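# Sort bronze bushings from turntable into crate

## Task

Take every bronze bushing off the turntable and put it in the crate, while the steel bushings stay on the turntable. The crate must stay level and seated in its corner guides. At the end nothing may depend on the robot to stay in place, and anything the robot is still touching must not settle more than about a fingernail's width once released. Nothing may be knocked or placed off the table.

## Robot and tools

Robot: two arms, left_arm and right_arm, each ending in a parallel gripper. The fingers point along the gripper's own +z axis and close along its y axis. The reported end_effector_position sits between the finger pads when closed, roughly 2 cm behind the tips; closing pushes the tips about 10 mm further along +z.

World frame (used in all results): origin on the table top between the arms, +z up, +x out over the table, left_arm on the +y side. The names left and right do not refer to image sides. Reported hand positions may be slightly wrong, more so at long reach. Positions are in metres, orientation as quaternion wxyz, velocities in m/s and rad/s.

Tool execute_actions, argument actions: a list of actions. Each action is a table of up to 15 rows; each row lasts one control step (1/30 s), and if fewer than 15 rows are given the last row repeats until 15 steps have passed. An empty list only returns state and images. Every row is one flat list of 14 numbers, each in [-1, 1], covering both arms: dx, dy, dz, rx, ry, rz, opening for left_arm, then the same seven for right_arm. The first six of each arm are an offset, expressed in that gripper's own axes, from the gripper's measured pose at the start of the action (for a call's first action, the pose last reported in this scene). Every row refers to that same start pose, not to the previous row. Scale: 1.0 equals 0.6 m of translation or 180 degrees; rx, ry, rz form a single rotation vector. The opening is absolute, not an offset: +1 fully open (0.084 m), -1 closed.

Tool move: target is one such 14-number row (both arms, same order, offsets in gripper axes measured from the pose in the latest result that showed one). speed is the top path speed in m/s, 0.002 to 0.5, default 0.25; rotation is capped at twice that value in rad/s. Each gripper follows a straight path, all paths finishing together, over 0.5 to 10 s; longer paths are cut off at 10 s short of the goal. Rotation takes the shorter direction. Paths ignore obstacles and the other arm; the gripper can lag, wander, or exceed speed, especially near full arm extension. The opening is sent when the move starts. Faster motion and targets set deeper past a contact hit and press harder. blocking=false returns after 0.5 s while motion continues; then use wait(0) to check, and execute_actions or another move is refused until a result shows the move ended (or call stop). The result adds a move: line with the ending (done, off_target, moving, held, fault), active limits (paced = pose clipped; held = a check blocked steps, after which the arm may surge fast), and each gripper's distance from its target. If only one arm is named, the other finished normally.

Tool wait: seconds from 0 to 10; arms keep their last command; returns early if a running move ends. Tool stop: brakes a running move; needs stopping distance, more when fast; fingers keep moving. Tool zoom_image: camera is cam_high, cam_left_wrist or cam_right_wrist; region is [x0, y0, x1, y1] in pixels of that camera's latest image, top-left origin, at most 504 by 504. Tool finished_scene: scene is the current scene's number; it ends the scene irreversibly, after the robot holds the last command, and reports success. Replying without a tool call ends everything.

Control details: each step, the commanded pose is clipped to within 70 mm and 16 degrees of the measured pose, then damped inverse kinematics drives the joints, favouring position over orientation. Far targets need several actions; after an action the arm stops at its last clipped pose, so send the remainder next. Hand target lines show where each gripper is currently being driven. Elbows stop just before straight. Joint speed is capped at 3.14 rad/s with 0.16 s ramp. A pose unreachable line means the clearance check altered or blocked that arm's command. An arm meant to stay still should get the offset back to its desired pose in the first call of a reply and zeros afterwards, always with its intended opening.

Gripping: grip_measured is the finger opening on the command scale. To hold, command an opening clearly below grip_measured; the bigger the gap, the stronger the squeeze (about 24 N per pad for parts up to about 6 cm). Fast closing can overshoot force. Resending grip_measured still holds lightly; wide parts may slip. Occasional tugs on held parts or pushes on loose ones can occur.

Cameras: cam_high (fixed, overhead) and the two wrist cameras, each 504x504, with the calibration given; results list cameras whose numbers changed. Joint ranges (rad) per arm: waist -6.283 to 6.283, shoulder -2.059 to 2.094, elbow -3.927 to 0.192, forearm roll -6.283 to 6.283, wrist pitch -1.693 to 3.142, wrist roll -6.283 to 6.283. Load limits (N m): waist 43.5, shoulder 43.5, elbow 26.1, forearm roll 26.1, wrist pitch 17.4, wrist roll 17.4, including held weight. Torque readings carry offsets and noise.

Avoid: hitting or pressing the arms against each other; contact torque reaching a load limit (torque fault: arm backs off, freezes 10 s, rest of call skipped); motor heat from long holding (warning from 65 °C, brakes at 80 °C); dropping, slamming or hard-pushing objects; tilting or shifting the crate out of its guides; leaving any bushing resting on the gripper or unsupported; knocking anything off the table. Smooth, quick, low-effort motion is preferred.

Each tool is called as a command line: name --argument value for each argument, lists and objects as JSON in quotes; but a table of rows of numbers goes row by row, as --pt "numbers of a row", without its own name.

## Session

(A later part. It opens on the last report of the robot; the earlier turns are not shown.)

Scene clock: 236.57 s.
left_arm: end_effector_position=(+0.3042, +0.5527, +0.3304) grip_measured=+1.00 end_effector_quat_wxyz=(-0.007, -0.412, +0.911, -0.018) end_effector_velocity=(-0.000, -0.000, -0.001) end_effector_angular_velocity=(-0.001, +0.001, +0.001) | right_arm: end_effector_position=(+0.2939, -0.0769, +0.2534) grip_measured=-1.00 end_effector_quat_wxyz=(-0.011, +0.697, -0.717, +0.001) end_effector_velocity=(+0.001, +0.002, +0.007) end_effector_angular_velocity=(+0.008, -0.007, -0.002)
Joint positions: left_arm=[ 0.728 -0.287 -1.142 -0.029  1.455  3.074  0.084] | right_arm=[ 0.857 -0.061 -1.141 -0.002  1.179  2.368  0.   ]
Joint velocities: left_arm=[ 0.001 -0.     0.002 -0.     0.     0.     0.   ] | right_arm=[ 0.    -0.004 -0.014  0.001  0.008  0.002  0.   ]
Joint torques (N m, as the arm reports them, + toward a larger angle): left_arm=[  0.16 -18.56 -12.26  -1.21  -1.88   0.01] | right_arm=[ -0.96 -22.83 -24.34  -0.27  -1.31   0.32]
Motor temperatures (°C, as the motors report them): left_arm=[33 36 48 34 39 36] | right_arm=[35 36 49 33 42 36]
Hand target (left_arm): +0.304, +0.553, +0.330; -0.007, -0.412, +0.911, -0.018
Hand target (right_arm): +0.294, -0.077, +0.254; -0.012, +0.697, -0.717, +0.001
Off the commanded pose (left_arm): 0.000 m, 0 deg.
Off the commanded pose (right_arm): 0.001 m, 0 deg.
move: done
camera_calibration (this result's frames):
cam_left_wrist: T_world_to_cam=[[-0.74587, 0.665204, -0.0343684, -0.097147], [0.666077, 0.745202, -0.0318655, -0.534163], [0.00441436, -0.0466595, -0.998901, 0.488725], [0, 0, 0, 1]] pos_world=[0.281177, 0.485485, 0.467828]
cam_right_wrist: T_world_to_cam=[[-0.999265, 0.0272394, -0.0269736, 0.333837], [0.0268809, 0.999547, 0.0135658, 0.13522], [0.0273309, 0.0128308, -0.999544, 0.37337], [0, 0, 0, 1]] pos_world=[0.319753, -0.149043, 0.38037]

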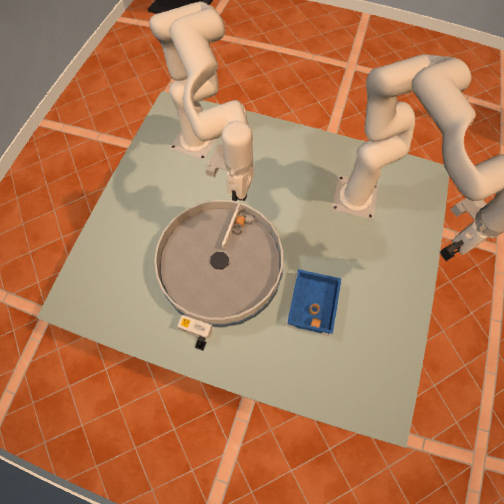

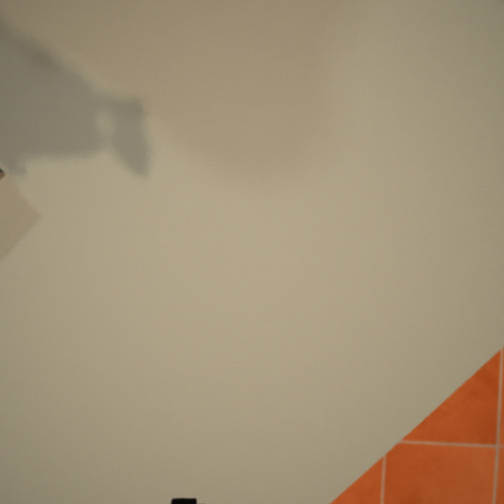

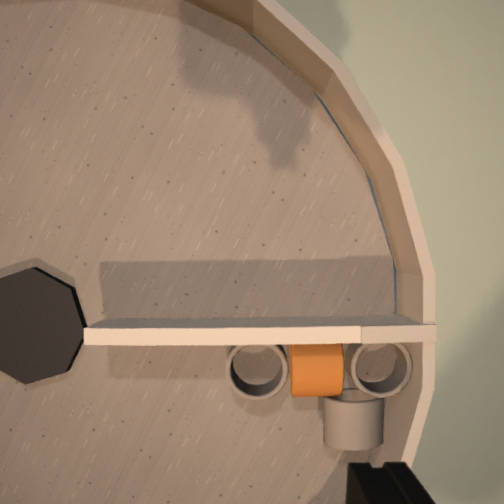

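move --target '[0,0,0,0,0,0,1,0.01,0,0.245,0,0,0,-1]' --speed 0.2

move --target '[0,0,0,0,0,0,1,-0.15,-0.05,0,0,0,0,-1]' --speed 0.1

move --target '[0,0,0,0,0,0,1,0,0,-0.15,0,0,0,0]'

Scene clock: 245.47 s.
left_arm: end_effector_position=(+0.3042, +0.5527, +0.3304) grip_measured=+1.00 end_effector_quat_wxyz=(-0.007, -0.412, +0.911, -0.018) end_effector_velocity=(-0.000, +0.000, -0.000) end_effector_angular_velocity=(+0.001, +0.000, +0.000) | right_arm: end_effector_position=(+0.2962, -0.0807, +0.1071) grip_measured=-1.00 end_effector_quat_wxyz=(-0.012, +0.697, -0.717, +0.001) end_effector_velocity=(-0.001, -0.001, -0.004) end_effector_angular_velocity=(-0.003, +0.005, -0.003)
Joint positions: left_arm=[ 0.728 -0.287 -1.142 -0.029  1.455  3.074  0.084] | right_arm=[ 0.847  0.112 -0.899 -0.002  0.763  2.359  0.   ]
Joint velocities: left_arm=[ 0.001  0.     0.001  0.    -0.001  0.    -0.   ] | right_arm=[-0.     0.006  0.004  0.001 -0.004  0.001  0.   ]
Joint torques (N m, as the arm reports them, + toward a larger angle): left_arm=[  0.   -18.57 -12.62  -1.04  -2.07   0.17] | right_arm=[ -0.33 -24.71 -22.07  -0.33  -1.43   0.12]
Motor temperatures (°C, as the motors report them): left_arm=[33 36 48 34 39 36] | right_arm=[35 35 49 33 42 36]
Hand target (left_arm): +0.304, +0.553, +0.330; -0.007, -0.412, +0.911, -0.018
Hand target (right_arm): +0.296, -0.081, +0.106; -0.011, +0.697, -0.717, +0.001
Off the commanded pose (left_arm): 0.000 m, 0 deg.
Off the commanded pose (right_arm): 0.001 m, 0 deg.
move: done
camera_calibration (this result's frames):
cam_left_wrist: T_world_to_cam=[[-0.74587, 0.665204, -0.0343684, -0.0971472], [0.666077, 0.745202, -0.0318654, -0.534163], [0.0044144, -0.0466594, -0.998901, 0.488725], [0, 0, 0, 1]] pos_world=[0.281177, 0.485486, 0.467828]
cam_right_wrist: T_world_to_cam=[[-0.999251, 0.0270069, -0.0277131, 0.332367], [0.0266129, 0.999541, 0.0144868, 0.140927], [0.0280916, 0.0137385, -0.999511, 0.226994], [0, 0, 0, 1]] pos_world=[0.321991, -0.152958, 0.234053]

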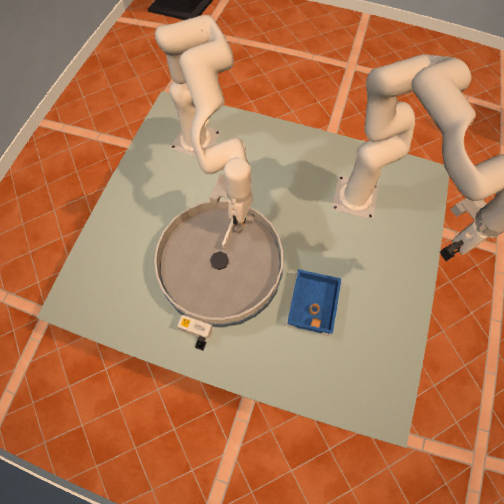

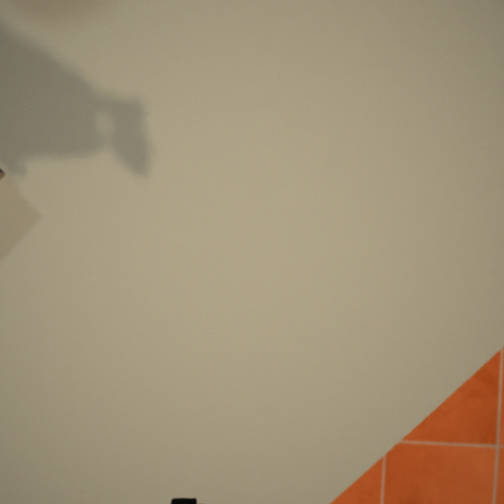

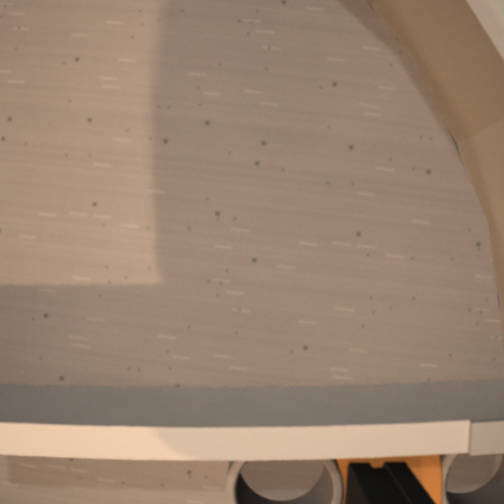

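Scene clock: 246.87 s.
left_arm: end_effector_position=(+0.3042, +0.5527, +0.3304) grip_measured=+1.00 end_effector_quat_wxyz=(-0.007, -0.412, +0.911, -0.018) end_effector_velocity=(+0.000, -0.000, +0.000) end_effector_angular_velocity=(+0.000, -0.000, -0.002) | right_arm: end_effector_position=(+0.3286, +0.0083, +0.1091) grip_measured=-1.00 end_effector_quat_wxyz=(-0.012, +0.697, -0.717, +0.001) end_effector_velocity=(+0.000, +0.001, +0.000) end_effector_angular_velocity=(-0.002, +0.002, -0.000)
Joint positions: left_arm=[ 0.728 -0.287 -1.142 -0.029  1.455  3.074  0.084] | right_arm=[ 0.925  0.371 -1.266 -0.005  0.87   2.438  0.   ]
Joint velocities: left_arm=[-0.002 -0.    -0.     0.    -0.     0.001 -0.   ] | right_arm=[ 0.001  0.004 -0.007  0.001  0.005  0.001  0.   ]
Joint torques (N m, as the arm reports them, + toward a larger angle): left_arm=[  0.5  -18.19 -12.39  -1.6   -1.94  -0.05] | right_arm=[ -0.63 -31.69 -22.9   -0.34  -1.38   0.22]
Motor temperatures (°C, as the motors report them): left_arm=[33 36 48 34 39 36] | right_arm=[35 35 49 33 42 36]
Hand target (left_arm): +0.304, +0.553, +0.330; -0.007, -0.412, +0.911, -0.018
Hand target (right_arm): +0.329, +0.008, +0.109; -0.012, +0.697, -0.717, +0.001
Off the commanded pose (left_arm): 0.000 m, 0 deg.
Off the commanded pose (right_arm): 0.000 m, 0 deg.
move: done
camera_calibration (this result's frames):
cam_left_wrist: T_world_to_cam=[[-0.74587, 0.665205, -0.0343684, -0.0971473], [0.666077, 0.745202, -0.0318656, -0.534163], [0.00441427, -0.0466596, -0.998901, 0.488725], [0, 0, 0, 1]] pos_world=[0.281177, 0.485485, 0.467828]
cam_right_wrist: T_world_to_cam=[[-0.999245, 0.0271965, -0.0277364, 0.362364], [0.0267968, 0.999533, 0.0146829, 0.0509496], [0.0281228, 0.0139286, -0.999507, 0.226885], [0, 0, 0, 1]] pos_world=[0.354345, -0.063941, 0.236076]

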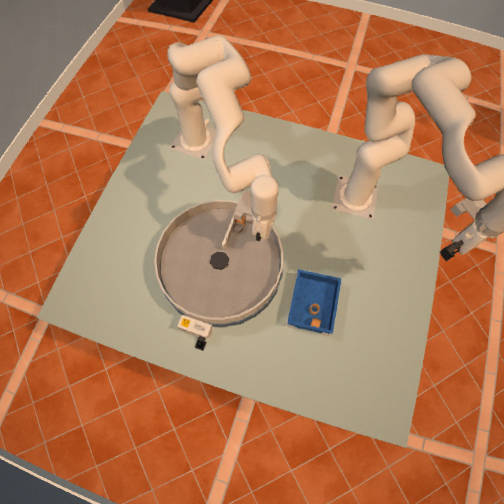

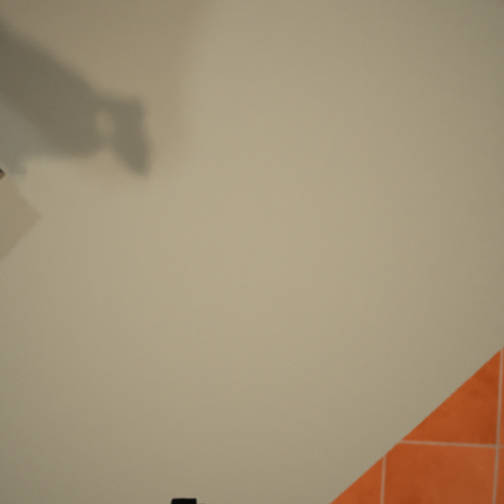

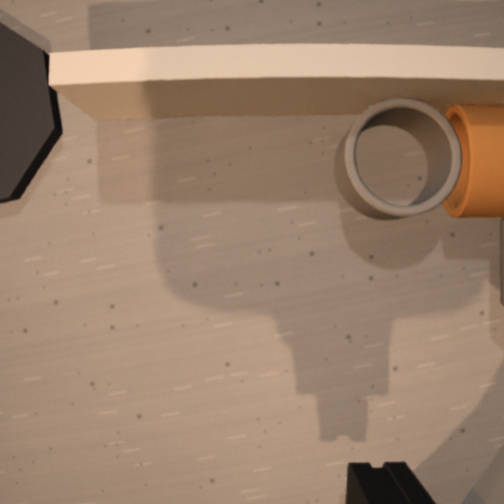

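Scene clock: 247.73 s.
left_arm: end_effector_position=(+0.3042, +0.5527, +0.3304) grip_measured=+1.00 end_effector_quat_wxyz=(-0.007, -0.412, +0.911, -0.018) end_effector_velocity=(-0.001, +0.000, -0.000) end_effector_angular_velocity=(-0.002, +0.001, +0.002) | right_arm: end_effector_position=(+0.3268, +0.0067, +0.1978) grip_measured=-0.01 end_effector_quat_wxyz=(-0.011, +0.697, -0.717, +0.001) end_effector_velocity=(+0.001, +0.002, +0.007) end_effector_angular_velocity=(+0.008, -0.006, +0.002)
Joint positions: left_arm=[ 0.728 -0.287 -1.142 -0.029  1.455  3.074  0.084] | right_arm=[ 0.926  0.26  -1.377 -0.004  1.095  2.438  0.044]
Joint velocities: left_arm=[ 0.002 -0.     0.001 -0.001  0.001 -0.001 -0.   ] | right_arm=[ 0.    -0.005 -0.012  0.001  0.008 -0.002  0.   ]
Joint torques (N m, as the arm reports them, + toward a larger angle): left_arm=[ -0.17 -18.86 -12.18  -1.18  -2.09   0.18] | right_arm=[ -0.57 -30.38 -24.89  -0.56  -1.27   0.14]
Motor temperatures (°C, as the motors report them): left_arm=[33 36 48 34 39 36] | right_arm=[35 35 49 33 42 36]
Hand target (left_arm): +0.304, +0.553, +0.330; -0.007, -0.412, +0.911, -0.018
Hand target (right_arm): +0.327, +0.007, +0.199; -0.012, +0.697, -0.717, +0.001
Off the commanded pose (left_arm): 0.000 m, 0 deg.
Off the commanded pose (right_arm): 0.001 m, 0 deg.
move: done
camera_calibration (this result's frames):
cam_left_wrist: T_world_to_cam=[[-0.74587, 0.665205, -0.0343685, -0.0971474], [0.666077, 0.745202, -0.0318659, -0.534162], [0.00441412, -0.0466599, -0.998901, 0.488725], [0, 0, 0, 1]] pos_world=[0.281177, 0.485485, 0.467828]
cam_right_wrist: T_world_to_cam=[[-0.999276, 0.0272976, -0.0264937, 0.362859], [0.0269573, 0.99955, 0.0131203, 0.0515719], [0.02684, 0.0123966, -0.999563, 0.316029], [0, 0, 0, 1]] pos_world=[0.352724, -0.0653716, 0.324828]

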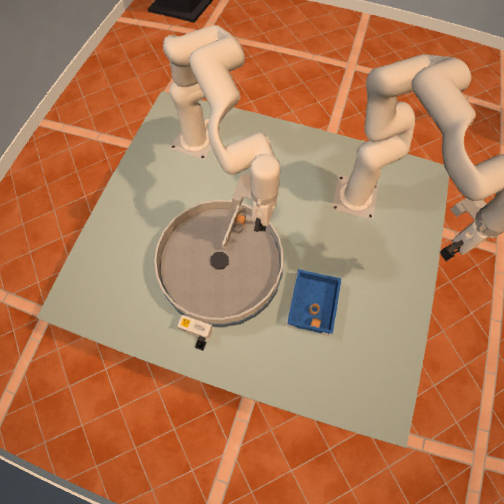

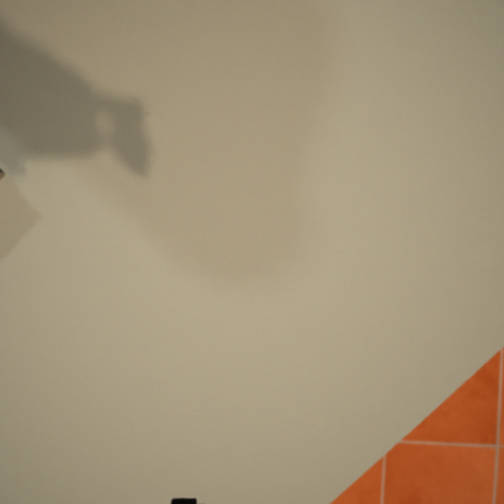

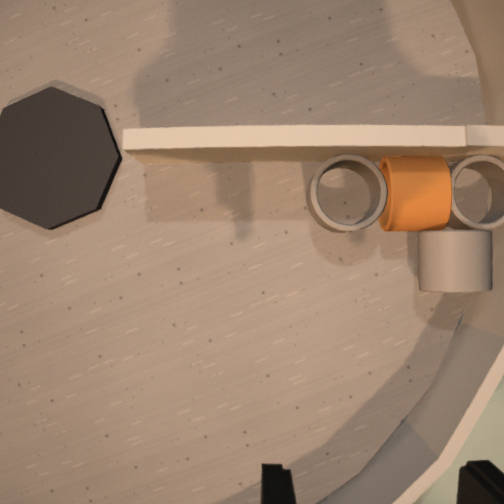

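move --target '[0,0,0,0,0,0,1,0,0.068,0.175,0,0,0,-0.15]' --speed 0.15

move --target '[0,0,0,0,0,0,1,0.145,0,0,0,0,0,-0.15]' --speed 0.05

move --target '[0,0,0,0,0,0,1,0,0,0,0,0,0,-1]'

move --target '[0,0,0,0,0,0,1,0,0,-0.25,0,0,0,-1]'

Scene clock: 256.97 s.
left_arm: end_effector_position=(+0.3042, +0.5527, +0.3304) grip_measured=+1.00 end_effector_quat_wxyz=(-0.007, -0.412, +0.911, -0.018) end_effector_velocity=(+0.000, +0.000, +0.000) end_effector_angular_velocity=(+0.001, -0.001, +0.001) | right_arm: end_effector_position=(+0.2967, +0.0187, +0.1166) grip_measured=-0.16 end_effector_quat_wxyz=(-0.036, +0.696, -0.717, -0.002) end_effector_velocity=(-0.001, +0.003, -0.000) end_effector_angular_velocity=(+0.005, -0.002, +0.001)
Joint positions: left_arm=[ 0.728 -0.287 -1.142 -0.029  1.455  3.074  0.084] | right_arm=[ 0.983  0.29  -1.157 -0.007  0.795  2.499  0.037]
Joint velocities: left_arm=[ 0.    -0.    -0.001  0.    -0.    -0.001  0.   ] | right_arm=[ 0.005  0.003 -0.002  0.002 -0.006  0.004 -0.   ]
Joint torques (N m, as the arm reports them, + toward a larger angle): left_arm=[  1.17 -19.06 -12.21  -1.34  -2.05   0.1 ] | right_arm=[ 6.53 10.4   7.19  1.84 -0.14  0.57]
Motor temperatures (°C, as the motors report them): left_arm=[33 36 48 34 39 36] | right_arm=[35 36 49 33 42 36]
Hand target (left_arm): +0.304, +0.553, +0.330; -0.007, -0.412, +0.911, -0.018
Hand target (right_arm): +0.287, +0.009, +0.093; -0.011, +0.697, -0.717, +0.001
Off the commanded pose (left_arm): 0.000 m, 0 deg.
Off the commanded pose (right_arm): 0.028 m, 3 deg.
move: off_target (right_arm)
camera_calibration (this result's frames):
cam_left_wrist: T_world_to_cam=[[-0.745869, 0.665205, -0.0343686, -0.0971475], [0.666078, 0.745201, -0.0318659, -0.534162], [0.00441414, -0.04666, -0.998901, 0.488725], [0, 0, 0, 1]] pos_world=[0.281177, 0.485485, 0.467828]
cam_right_wrist: T_world_to_cam=[[-0.997923, 0.0297972, -0.0571122, 0.333334], [0.0267714, 0.998234, 0.0530325, 0.0368839], [0.0585916, 0.0513934, -0.996958, 0.225039], [0, 0, 0, 1]] pos_world=[0.318469, -0.0583167, 0.241436]

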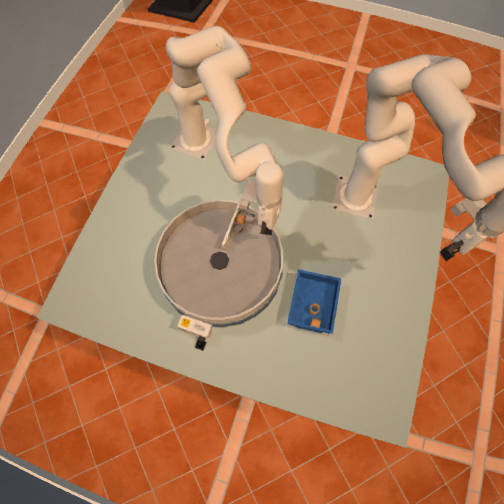

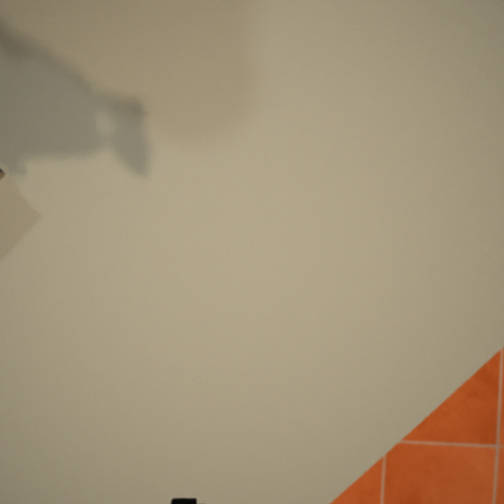

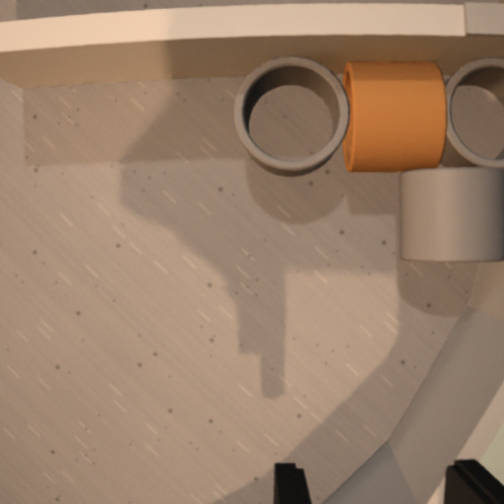

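Scene clock: 259.07 s.
left_arm: end_effector_position=(+0.3042, +0.5527, +0.3304) grip_measured=+1.00 end_effector_quat_wxyz=(-0.007, -0.412, +0.911, -0.018) end_effector_velocity=(-0.000, +0.000, +0.000) end_effector_angular_velocity=(+0.001, -0.001, +0.002) | right_arm: end_effector_position=(+0.2943, -0.0680, +0.1118) grip_measured=-0.16 end_effector_quat_wxyz=(-0.036, +0.696, -0.717, -0.002) end_effector_velocity=(-0.000, -0.001, +0.000) end_effector_angular_velocity=(+0.001, +0.001, +0.000)
Joint positions: left_arm=[ 0.728 -0.287 -1.142 -0.029  1.455  3.074  0.084] | right_arm=[ 0.868  0.098 -0.882  0.005  0.712  2.376  0.037]
Joint velocities: left_arm=[ 0.001 -0.    -0.    -0.    -0.001 -0.     0.   ] | right_arm=[-0.002 -0.003  0.004  0.002 -0.    -0.003 -0.   ]
Joint torques (N m, as the arm reports them, + toward a larger angle): left_arm=[ -0.07 -18.97 -12.51  -1.11  -2.25   0.11] | right_arm=[ -0.84 -24.66 -22.15  -0.25  -1.46   0.19]
Motor temperatures (°C, as the motors report them): left_arm=[33 36 48 34 39 36] | right_arm=[35 35 48 33 42 36]
Hand target (left_arm): +0.304, +0.553, +0.330; -0.007, -0.412, +0.911, -0.018
Hand target (right_arm): +0.294, -0.068, +0.112; -0.036, +0.696, -0.717, -0.002
Off the commanded pose (left_arm): 0.000 m, 0 deg.
Off the commanded pose (right_arm): 0.000 m, 0 deg.
move: done
camera_calibration (this result's frames):
cam_left_wrist: T_world_to_cam=[[-0.74587, 0.665205, -0.0343685, -0.0971474], [0.666077, 0.745202, -0.031866, -0.534162], [0.00441407, -0.0466599, -0.998901, 0.488725], [0, 0, 0, 1]] pos_world=[0.281177, 0.485485, 0.467828]
cam_right_wrist: T_world_to_cam=[[-0.997919, 0.0296722, -0.0572541, 0.333328], [0.0266495, 0.998247, 0.0528549, 0.123805], [0.058722, 0.0512191, -0.99696, 0.224872], [0, 0, 0, 1]] pos_world=[0.31613, -0.144996, 0.236729]

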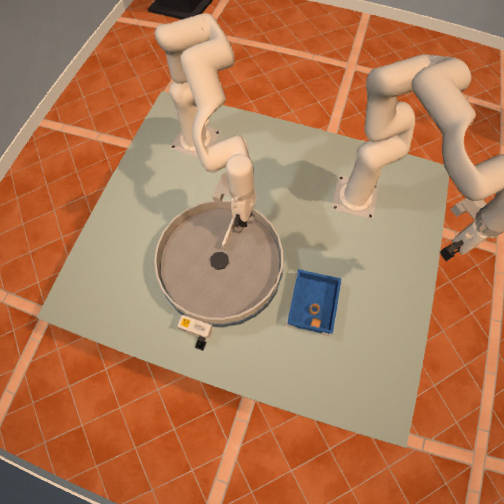

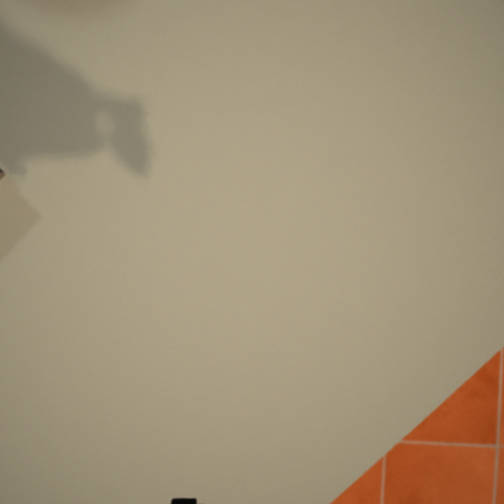

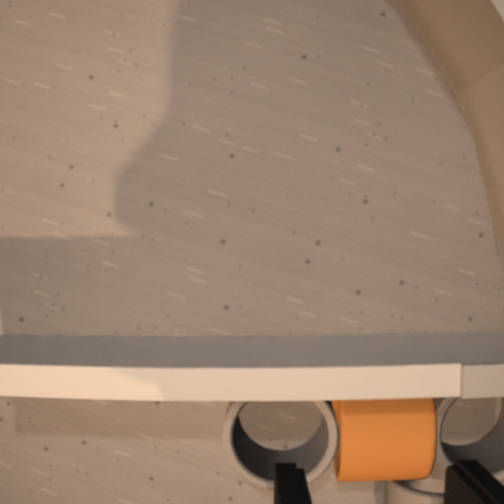

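Scene clock: 259.57 s.
left_arm: end_effector_position=(+0.3042, +0.5527, +0.3304) grip_measured=+1.00 end_effector_quat_wxyz=(-0.007, -0.412, +0.911, -0.018) end_effector_velocity=(-0.000, -0.000, -0.000) end_effector_angular_velocity=(-0.000, +0.000, -0.000) | right_arm: end_effector_position=(+0.2943, -0.0680, +0.1118) grip_measured=-1.00 end_effector_quat_wxyz=(-0.036, +0.696, -0.717, -0.002) end_effector_velocity=(-0.000, -0.000, -0.000) end_effector_angular_velocity=(-0.001, +0.000, +0.000)
Joint positions: left_arm=[ 0.728 -0.287 -1.142 -0.029  1.455  3.074  0.084] | right_arm=[ 0.868  0.098 -0.882  0.005  0.712  2.376  0.   ]
Joint velocities: left_arm=[0.    0.    0.    0.    0.001 0.    0.   ] | right_arm=[-0.    -0.     0.001 -0.     0.    -0.     0.   ]
Joint torques (N m, as the arm reports them, + toward a larger angle): left_arm=[ -0.07 -19.09 -12.57  -1.72  -1.76  -0.02] | right_arm=[ -0.47 -24.8  -22.3   -0.39  -1.43   0.3 ]
Motor temperatures (°C, as the motors report them): left_arm=[33 36 48 34 39 36] | right_arm=[35 35 48 33 42 36]
Hand target (left_arm): +0.304, +0.553, +0.330; -0.007, -0.412, +0.911, -0.018
Hand target (right_arm): +0.294, -0.068, +0.112; -0.036, +0.696, -0.717, -0.002
Off the commanded pose (left_arm): 0.000 m, 0 deg.
Off the commanded pose (right_arm): 0.000 m, 0 deg.
move: done
camera_calibration (this result's frames):
cam_left_wrist: T_world_to_cam=[[-0.74587, 0.665205, -0.0343686, -0.0971473], [0.666077, 0.745202, -0.0318659, -0.534162], [0.0044142, -0.0466599, -0.998901, 0.488725], [0, 0, 0, 1]] pos_world=[0.281177, 0.485486, 0.467828]
cam_right_wrist: T_world_to_cam=[[-0.997919, 0.0296612, -0.0572504, 0.333324], [0.0266389, 0.998247, 0.052851, 0.123804], [0.0587177, 0.0512159, -0.99696, 0.22487], [0, 0, 0, 1]] pos_world=[0.316128, -0.144991, 0.236726]

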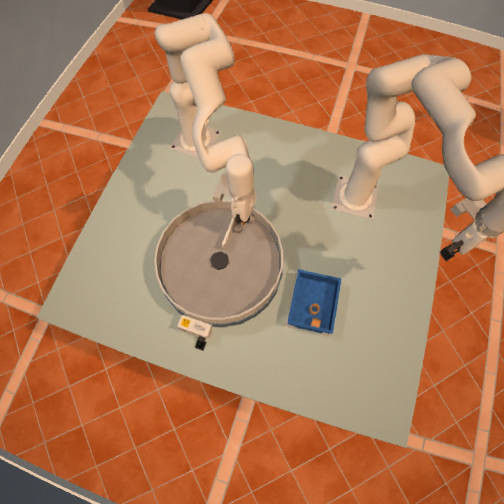

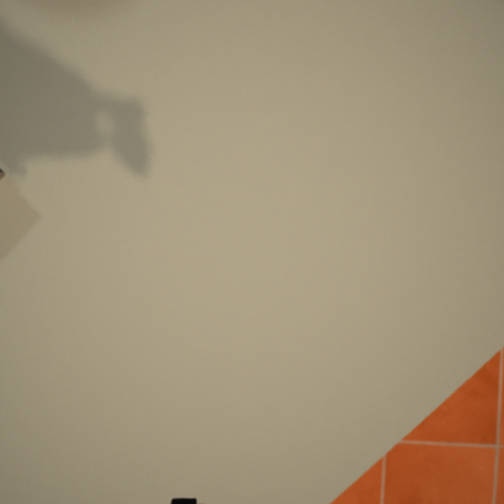

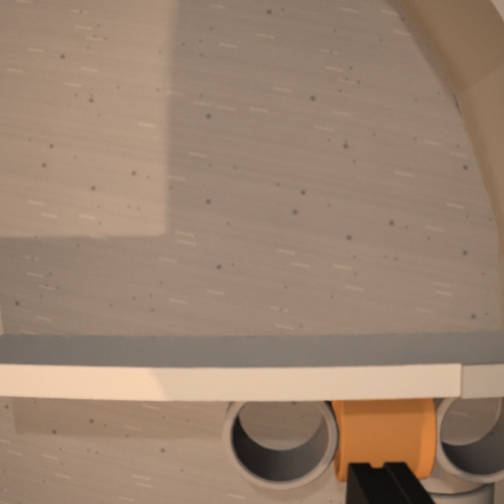

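Scene clock: 260.67 s.
left_arm: end_effector_position=(+0.3042, +0.5527, +0.3304) grip_measured=+1.00 end_effector_quat_wxyz=(-0.007, -0.412, +0.911, -0.018) end_effector_velocity=(+0.000, -0.000, -0.000) end_effector_angular_velocity=(-0.000, +0.001, -0.001) | right_arm: end_effector_position=(+0.2871, -0.0760, +0.2603) grip_measured=-1.00 end_effector_quat_wxyz=(-0.035, +0.696, -0.717, -0.002) end_effector_velocity=(+0.001, +0.001, +0.006) end_effector_angular_velocity=(+0.005, -0.005, -0.000)
Joint positions: left_arm=[ 0.728 -0.287 -1.142 -0.029  1.455  3.074  0.084] | right_arm=[ 0.867 -0.117 -1.088  0.003  1.135  2.377  0.   ]
Joint velocities: left_arm=[-0.001  0.    -0.     0.     0.001 -0.001  0.   ] | right_arm=[ 0.    -0.003 -0.013  0.001  0.01  -0.     0.   ]
Joint torques (N m, as the arm reports them, + toward a larger angle): left_arm=[  0.06 -17.98 -12.1   -1.32  -1.9    0.08] | right_arm=[ -0.88 -21.69 -24.53  -0.36  -1.57   0.25]
Motor temperatures (°C, as the motors report them): left_arm=[33 36 48 34 39 36] | right_arm=[35 35 48 33 42 36]
Hand target (left_arm): +0.304, +0.553, +0.330; -0.007, -0.412, +0.911, -0.018
Hand target (right_arm): +0.287, -0.076, +0.261; -0.036, +0.696, -0.717, -0.002
Off the commanded pose (left_arm): 0.000 m, 0 deg.
Off the commanded pose (right_arm): 0.001 m, 0 deg.
move: done
camera_calibration (this result's frames):
cam_left_wrist: T_world_to_cam=[[-0.745869, 0.665205, -0.0343686, -0.0971475], [0.666078, 0.745201, -0.031866, -0.534162], [0.00441411, -0.04666, -0.998901, 0.488725], [0, 0, 0, 1]] pos_world=[0.281177, 0.485485, 0.467828]
cam_right_wrist: T_world_to_cam=[[-0.997976, 0.0298299, -0.0561623, 0.334574], [0.0269407, 0.998309, 0.0515172, 0.124354], [0.0576041, 0.0498999, -0.997092, 0.373927], [0, 0, 0, 1]] pos_world=[0.309007, -0.152783, 0.385224]

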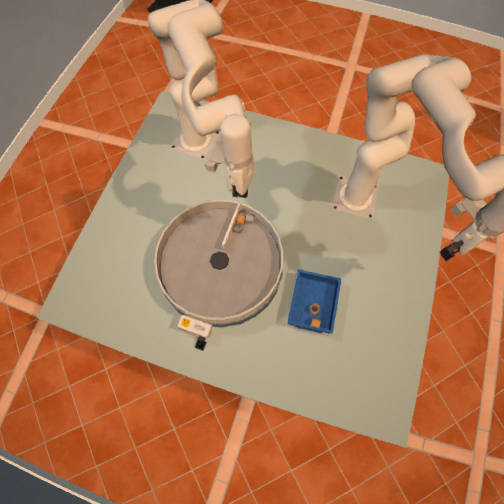

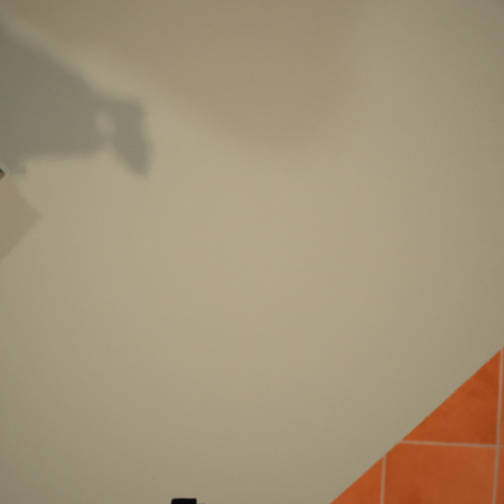

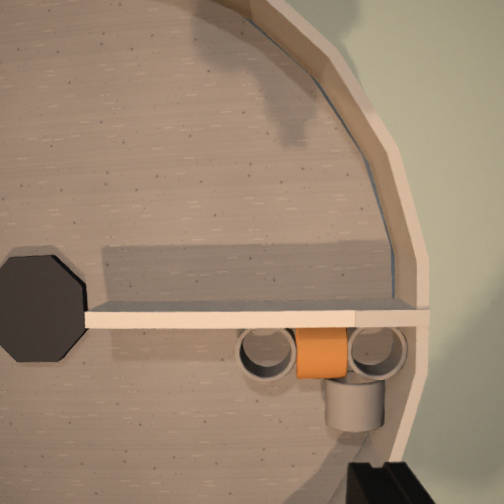

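move --target '[0,0,0,0,0,0,1,0.025,-0.037,0.2,0,0,0,-1]'

move --target '[0,0,0,0,0,0,1,0,0,0.07,0,0,0,-1]' --speed 0.05

move --target '[0,0,0,0,0,0,1,-0.1,-0.13,0,0,0,0,-1]' --speed 0.1

move --target '[0,0,0,0,0,0,1,0,0,-0.2,0,0,0,0]'

Scene clock: 269.03 s.
left_arm: end_effector_position=(+0.3042, +0.5527, +0.3304) grip_measured=+1.00 end_effector_quat_wxyz=(-0.007, -0.412, +0.911, -0.018) end_effector_velocity=(-0.000, -0.000, -0.000) end_effector_angular_velocity=(-0.002, +0.001, +0.001) | right_arm: end_effector_position=(+0.3145, -0.0853, +0.1417) grip_measured=-1.00 end_effector_quat_wxyz=(-0.036, +0.696, -0.717, -0.002) end_effector_velocity=(-0.001, -0.001, -0.005) end_effector_angular_velocity=(-0.004, +0.006, -0.001)
Joint positions: left_arm=[ 0.728 -0.287 -1.142 -0.029  1.455  3.074  0.084] | right_arm=[ 0.811  0.054 -0.926  0.009  0.8    2.316  0.   ]
Joint velocities: left_arm=[ 0.001  0.     0.001 -0.001  0.001 -0.    -0.   ] | right_arm=[-0.001  0.008  0.004  0.002 -0.005 -0.001  0.   ]
Joint torques (N m, as the arm reports them, + toward a larger angle): left_arm=[ -0.24 -19.38 -12.43  -0.95  -2.14   0.02] | right_arm=[ -0.73 -24.06 -23.05  -0.61  -1.48   0.24]
Motor temperatures (°C, as the motors report them): left_arm=[33 36 48 34 39 36] | right_arm=[35 35 49 33 41 36]
Hand target (left_arm): +0.304, +0.553, +0.330; -0.007, -0.412, +0.911, -0.018
Hand target (right_arm): +0.314, -0.086, +0.141; -0.035, +0.696, -0.717, -0.002
Off the commanded pose (left_arm): 0.000 m, 0 deg.
Off the commanded pose (right_arm): 0.001 m, 0 deg.
move: done
camera_calibration (this result's frames):
cam_left_wrist: T_world_to_cam=[[-0.745869, 0.665205, -0.0343686, -0.0971474], [0.666078, 0.745201, -0.0318659, -0.534162], [0.00441421, -0.04666, -0.998901, 0.488725], [0, 0, 0, 1]] pos_world=[0.281177, 0.485486, 0.467828]
cam_right_wrist: T_world_to_cam=[[-0.997928, 0.0295671, -0.0571421, 0.355629], [0.0265776, 0.998273, 0.0523866, 0.138992], [0.0585923, 0.0507593, -0.996991, 0.254294], [0, 0, 0, 1]] pos_world=[0.336298, -0.162174, 0.266569]

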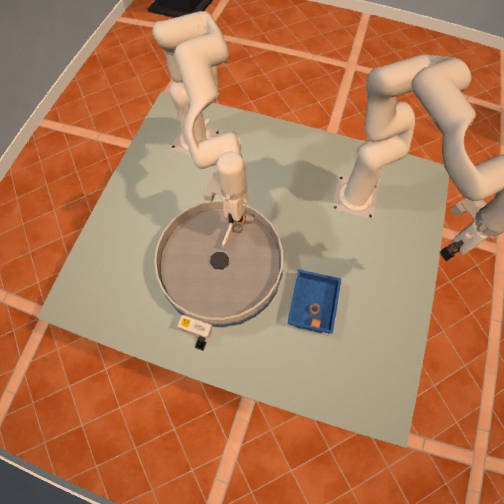

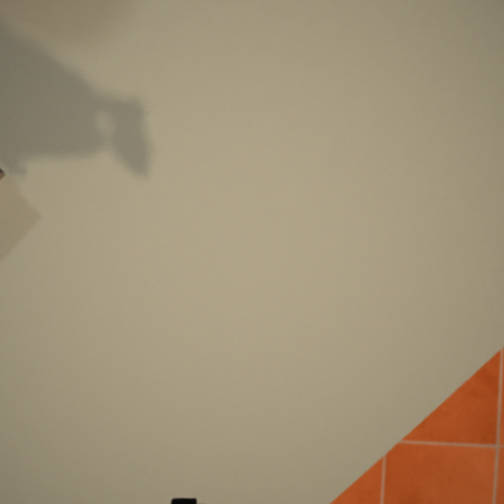

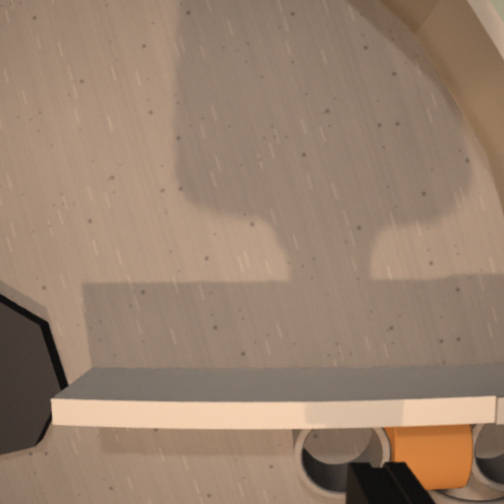

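Scene clock: 270.20 s.
left_arm: end_effector_position=(+0.3042, +0.5527, +0.3304) grip_measured=+1.00 end_effector_quat_wxyz=(-0.007, -0.412, +0.911, -0.018) end_effector_velocity=(-0.000, +0.000, +0.000) end_effector_angular_velocity=(+0.000, +0.000, +0.002) | right_arm: end_effector_position=(+0.3166, -0.0829, +0.1003) grip_measured=-1.00 end_effector_quat_wxyz=(-0.036, +0.696, -0.717, -0.002) end_effector_velocity=(+0.000, -0.000, -0.003) end_effector_angular_velocity=(-0.001, -0.001, +0.002)
Joint positions: left_arm=[ 0.728 -0.287 -1.142 -0.029  1.455  3.074  0.084] | right_arm=[ 0.812  0.139 -0.896  0.011  0.685  2.315  0.   ]
Joint velocities: left_arm=[ 0.001 -0.    -0.001  0.     0.    -0.001  0.   ] | right_arm=[-0.     0.005  0.002 -0.002 -0.007 -0.001  0.   ]
Joint torques (N m, as the arm reports them, + toward a larger angle): left_arm=[  0.92 -18.33 -12.02  -1.09  -2.23   0.09] | right_arm=[ -0.59 -25.38 -21.36  -0.36  -1.3    0.17]
Motor temperatures (°C, as the motors report them): left_arm=[33 36 48 34 39 36] | right_arm=[35 35 49 33 41 36]
Hand target (left_arm): +0.304, +0.553, +0.330; -0.007, -0.412, +0.911, -0.018
Hand target (right_arm): +0.316, -0.083, +0.100; -0.036, +0.696, -0.717, -0.002
Off the commanded pose (left_arm): 0.000 m, 0 deg.
Off the commanded pose (right_arm): 0.001 m, 0 deg.
move: done
camera_calibration (this result's frames):
cam_left_wrist: T_world_to_cam=[[-0.745869, 0.665205, -0.0343687, -0.0971474], [0.666078, 0.745201, -0.031866, -0.534162], [0.00441414, -0.0466601, -0.998901, 0.488725], [0, 0, 0, 1]] pos_world=[0.281177, 0.485486, 0.467828]
cam_right_wrist: T_world_to_cam=[[-0.997896, 0.0295403, -0.0577139, 0.355383], [0.0264863, 0.998244, 0.0529823, 0.138753], [0.0591777, 0.0513422, -0.996926, 0.212706], [0, 0, 0, 1]] pos_world=[0.338372, -0.159928, 0.225211]

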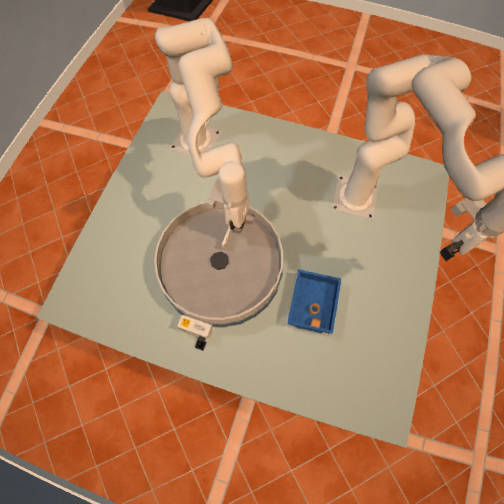

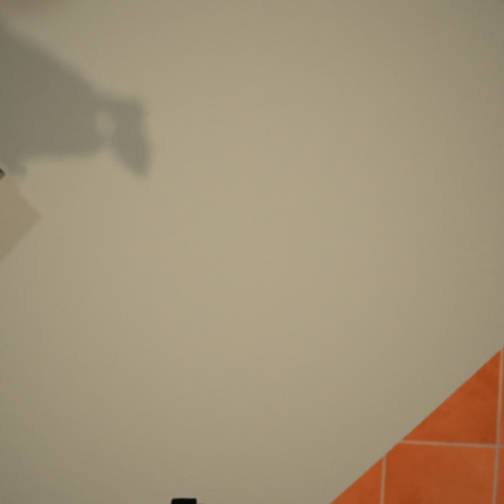

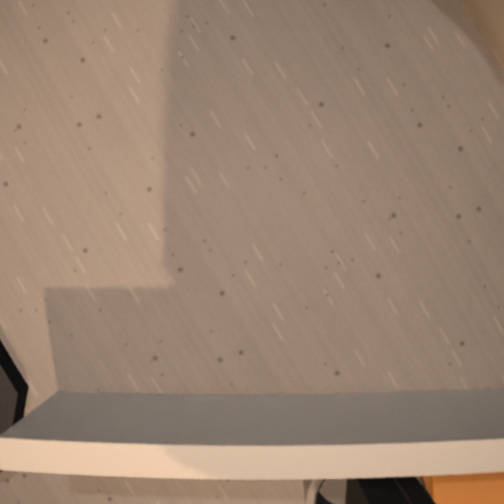

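Scene clock: 271.63 s.
left_arm: end_effector_position=(+0.3042, +0.5527, +0.3304) grip_measured=+1.00 end_effector_quat_wxyz=(-0.007, -0.412, +0.911, -0.018) end_effector_velocity=(+0.000, +0.000, -0.000) end_effector_angular_velocity=(+0.001, -0.000, +0.000) | right_arm: end_effector_position=(+0.3960, -0.0253, +0.1074) grip_measured=-1.00 end_effector_quat_wxyz=(-0.036, +0.696, -0.717, -0.002) end_effector_velocity=(+0.001, +0.001, +0.000) end_effector_angular_velocity=(-0.002, -0.000, +0.002)
Joint positions: left_arm=[ 0.728 -0.287 -1.142 -0.029  1.455  3.074  0.084] | right_arm=[ 0.795  0.421 -1.321  0.011  0.828  2.299  0.   ]
Joint velocities: left_arm=[ 0.     0.     0.     0.    -0.001  0.    -0.   ] | right_arm=[-0.     0.005 -0.009 -0.002  0.005 -0.001  0.   ]
Joint torques (N m, as the arm reports them, + toward a larger angle): left_arm=[  0.84 -18.61 -12.57  -1.59  -1.99   0.25] | right_arm=[ -0.76 -32.33 -23.26  -0.4   -1.38   0.1 ]
Motor temperatures (°C, as the motors report them): left_arm=[33 36 48 34 39 36] | right_arm=[35 35 49 33 41 36]
Hand target (left_arm): +0.304, +0.553, +0.330; -0.007, -0.412, +0.911, -0.018
Hand target (right_arm): +0.396, -0.025, +0.107; -0.036, +0.696, -0.717, -0.002
Off the commanded pose (left_arm): 0.000 m, 0 deg.
Off the commanded pose (right_arm): 0.000 m, 0 deg.
move: done
camera_calibration (this result's frames):
cam_left_wrist: T_world_to_cam=[[-0.745869, 0.665205, -0.0343686, -0.0971474], [0.666078, 0.745201, -0.031866, -0.534162], [0.00441415, -0.0466601, -0.998901, 0.488725], [0, 0, 0, 1]] pos_world=[0.281177, 0.485486, 0.467828]
cam_right_wrist: T_world_to_cam=[[-0.997887, 0.0295851, -0.0578545, 0.433295], [0.0265237, 0.998243, 0.0529858, 0.0786835], [0.0593205, 0.0513393, -0.996918, 0.212002], [0, 0, 0, 1]] pos_world=[0.417716, -0.102248, 0.232248]

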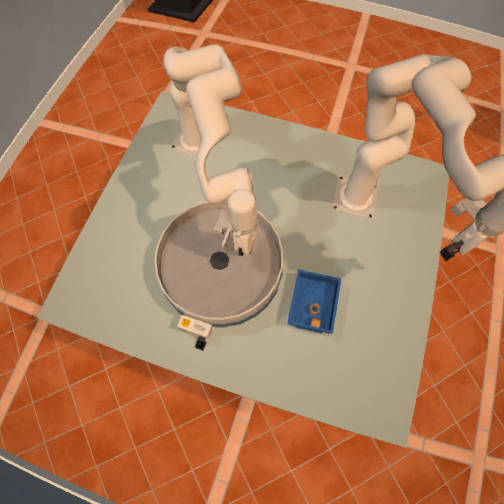

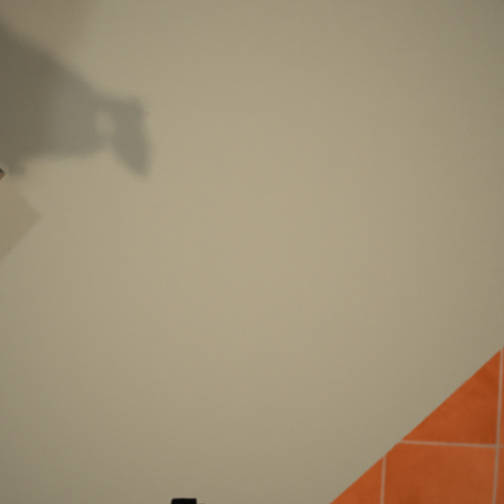

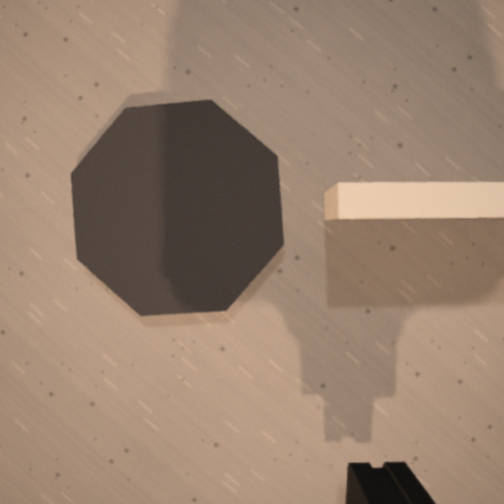

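Scene clock: 272.60 s.
left_arm: end_effector_position=(+0.3042, +0.5527, +0.3304) grip_measured=+1.00 end_effector_quat_wxyz=(-0.007, -0.412, +0.911, -0.018) end_effector_velocity=(-0.000, +0.000, +0.000) end_effector_angular_velocity=(+0.000, +0.000, +0.000) | right_arm: end_effector_position=(+0.3899, -0.0318, +0.2255) grip_measured=-0.01 end_effector_quat_wxyz=(-0.035, +0.696, -0.717, -0.002) end_effector_velocity=(+0.002, +0.001, +0.009) end_effector_angular_velocity=(+0.006, -0.008, -0.000)
Joint positions: left_arm=[ 0.728 -0.287 -1.142 -0.029  1.455  3.074  0.084] | right_arm=[ 0.793  0.267 -1.454  0.009  1.117  2.3    0.044]
Joint velocities: left_arm=[ 0.     0.    -0.001  0.001  0.    -0.     0.   ] | right_arm=[-0.    -0.006 -0.015 -0.001  0.011  0.     0.   ]
Joint torques (N m, as the arm reports them, + toward a larger angle): left_arm=[  0.11 -18.64 -12.21  -1.32  -2.12  -0.16] | right_arm=[ -0.42 -30.89 -24.83  -0.35  -1.59   0.17]
Motor temperatures (°C, as the motors report them): left_arm=[33 36 48 34 39 36] | right_arm=[35 35 49 33 41 36]
Hand target (left_arm): +0.304, +0.553, +0.330; -0.007, -0.412, +0.911, -0.018
Hand target (right_arm): +0.390, -0.032, +0.227; -0.036, +0.696, -0.717, -0.002
Off the commanded pose (left_arm): 0.000 m, 0 deg.
Off the commanded pose (right_arm): 0.002 m, 0 deg.
move: done
camera_calibration (this result's frames):
cam_left_wrist: T_world_to_cam=[[-0.745869, 0.665205, -0.0343686, -0.0971474], [0.666078, 0.745201, -0.031866, -0.534162], [0.00441407, -0.0466601, -0.998901, 0.488725], [0, 0, 0, 1]] pos_world=[0.281177, 0.485486, 0.467828]
cam_right_wrist: T_world_to_cam=[[-0.997979, 0.0296679, -0.0561873, 0.433952], [0.0267851, 0.99832, 0.051383, 0.0793599], [0.0576173, 0.0497742, -0.997097, 0.331121], [0, 0, 0, 1]] pos_world=[0.411871, -0.108582, 0.350465]

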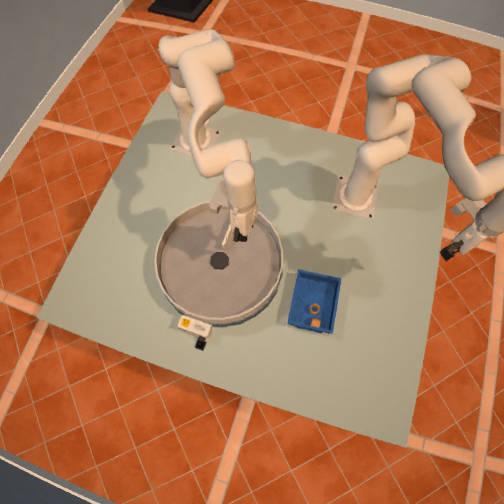

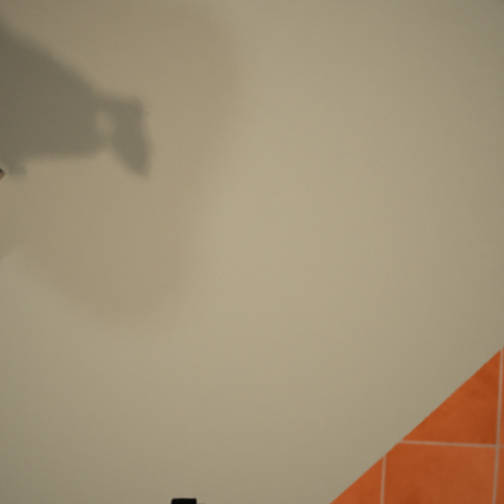

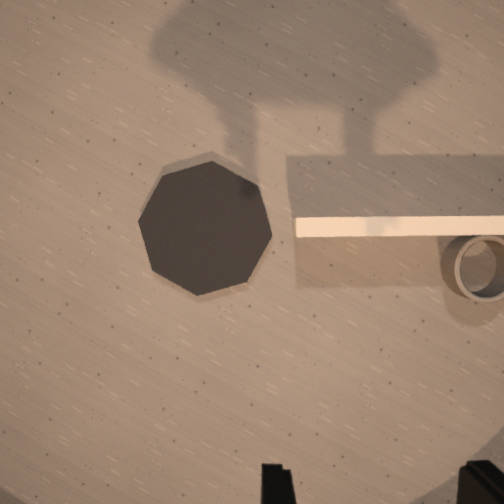

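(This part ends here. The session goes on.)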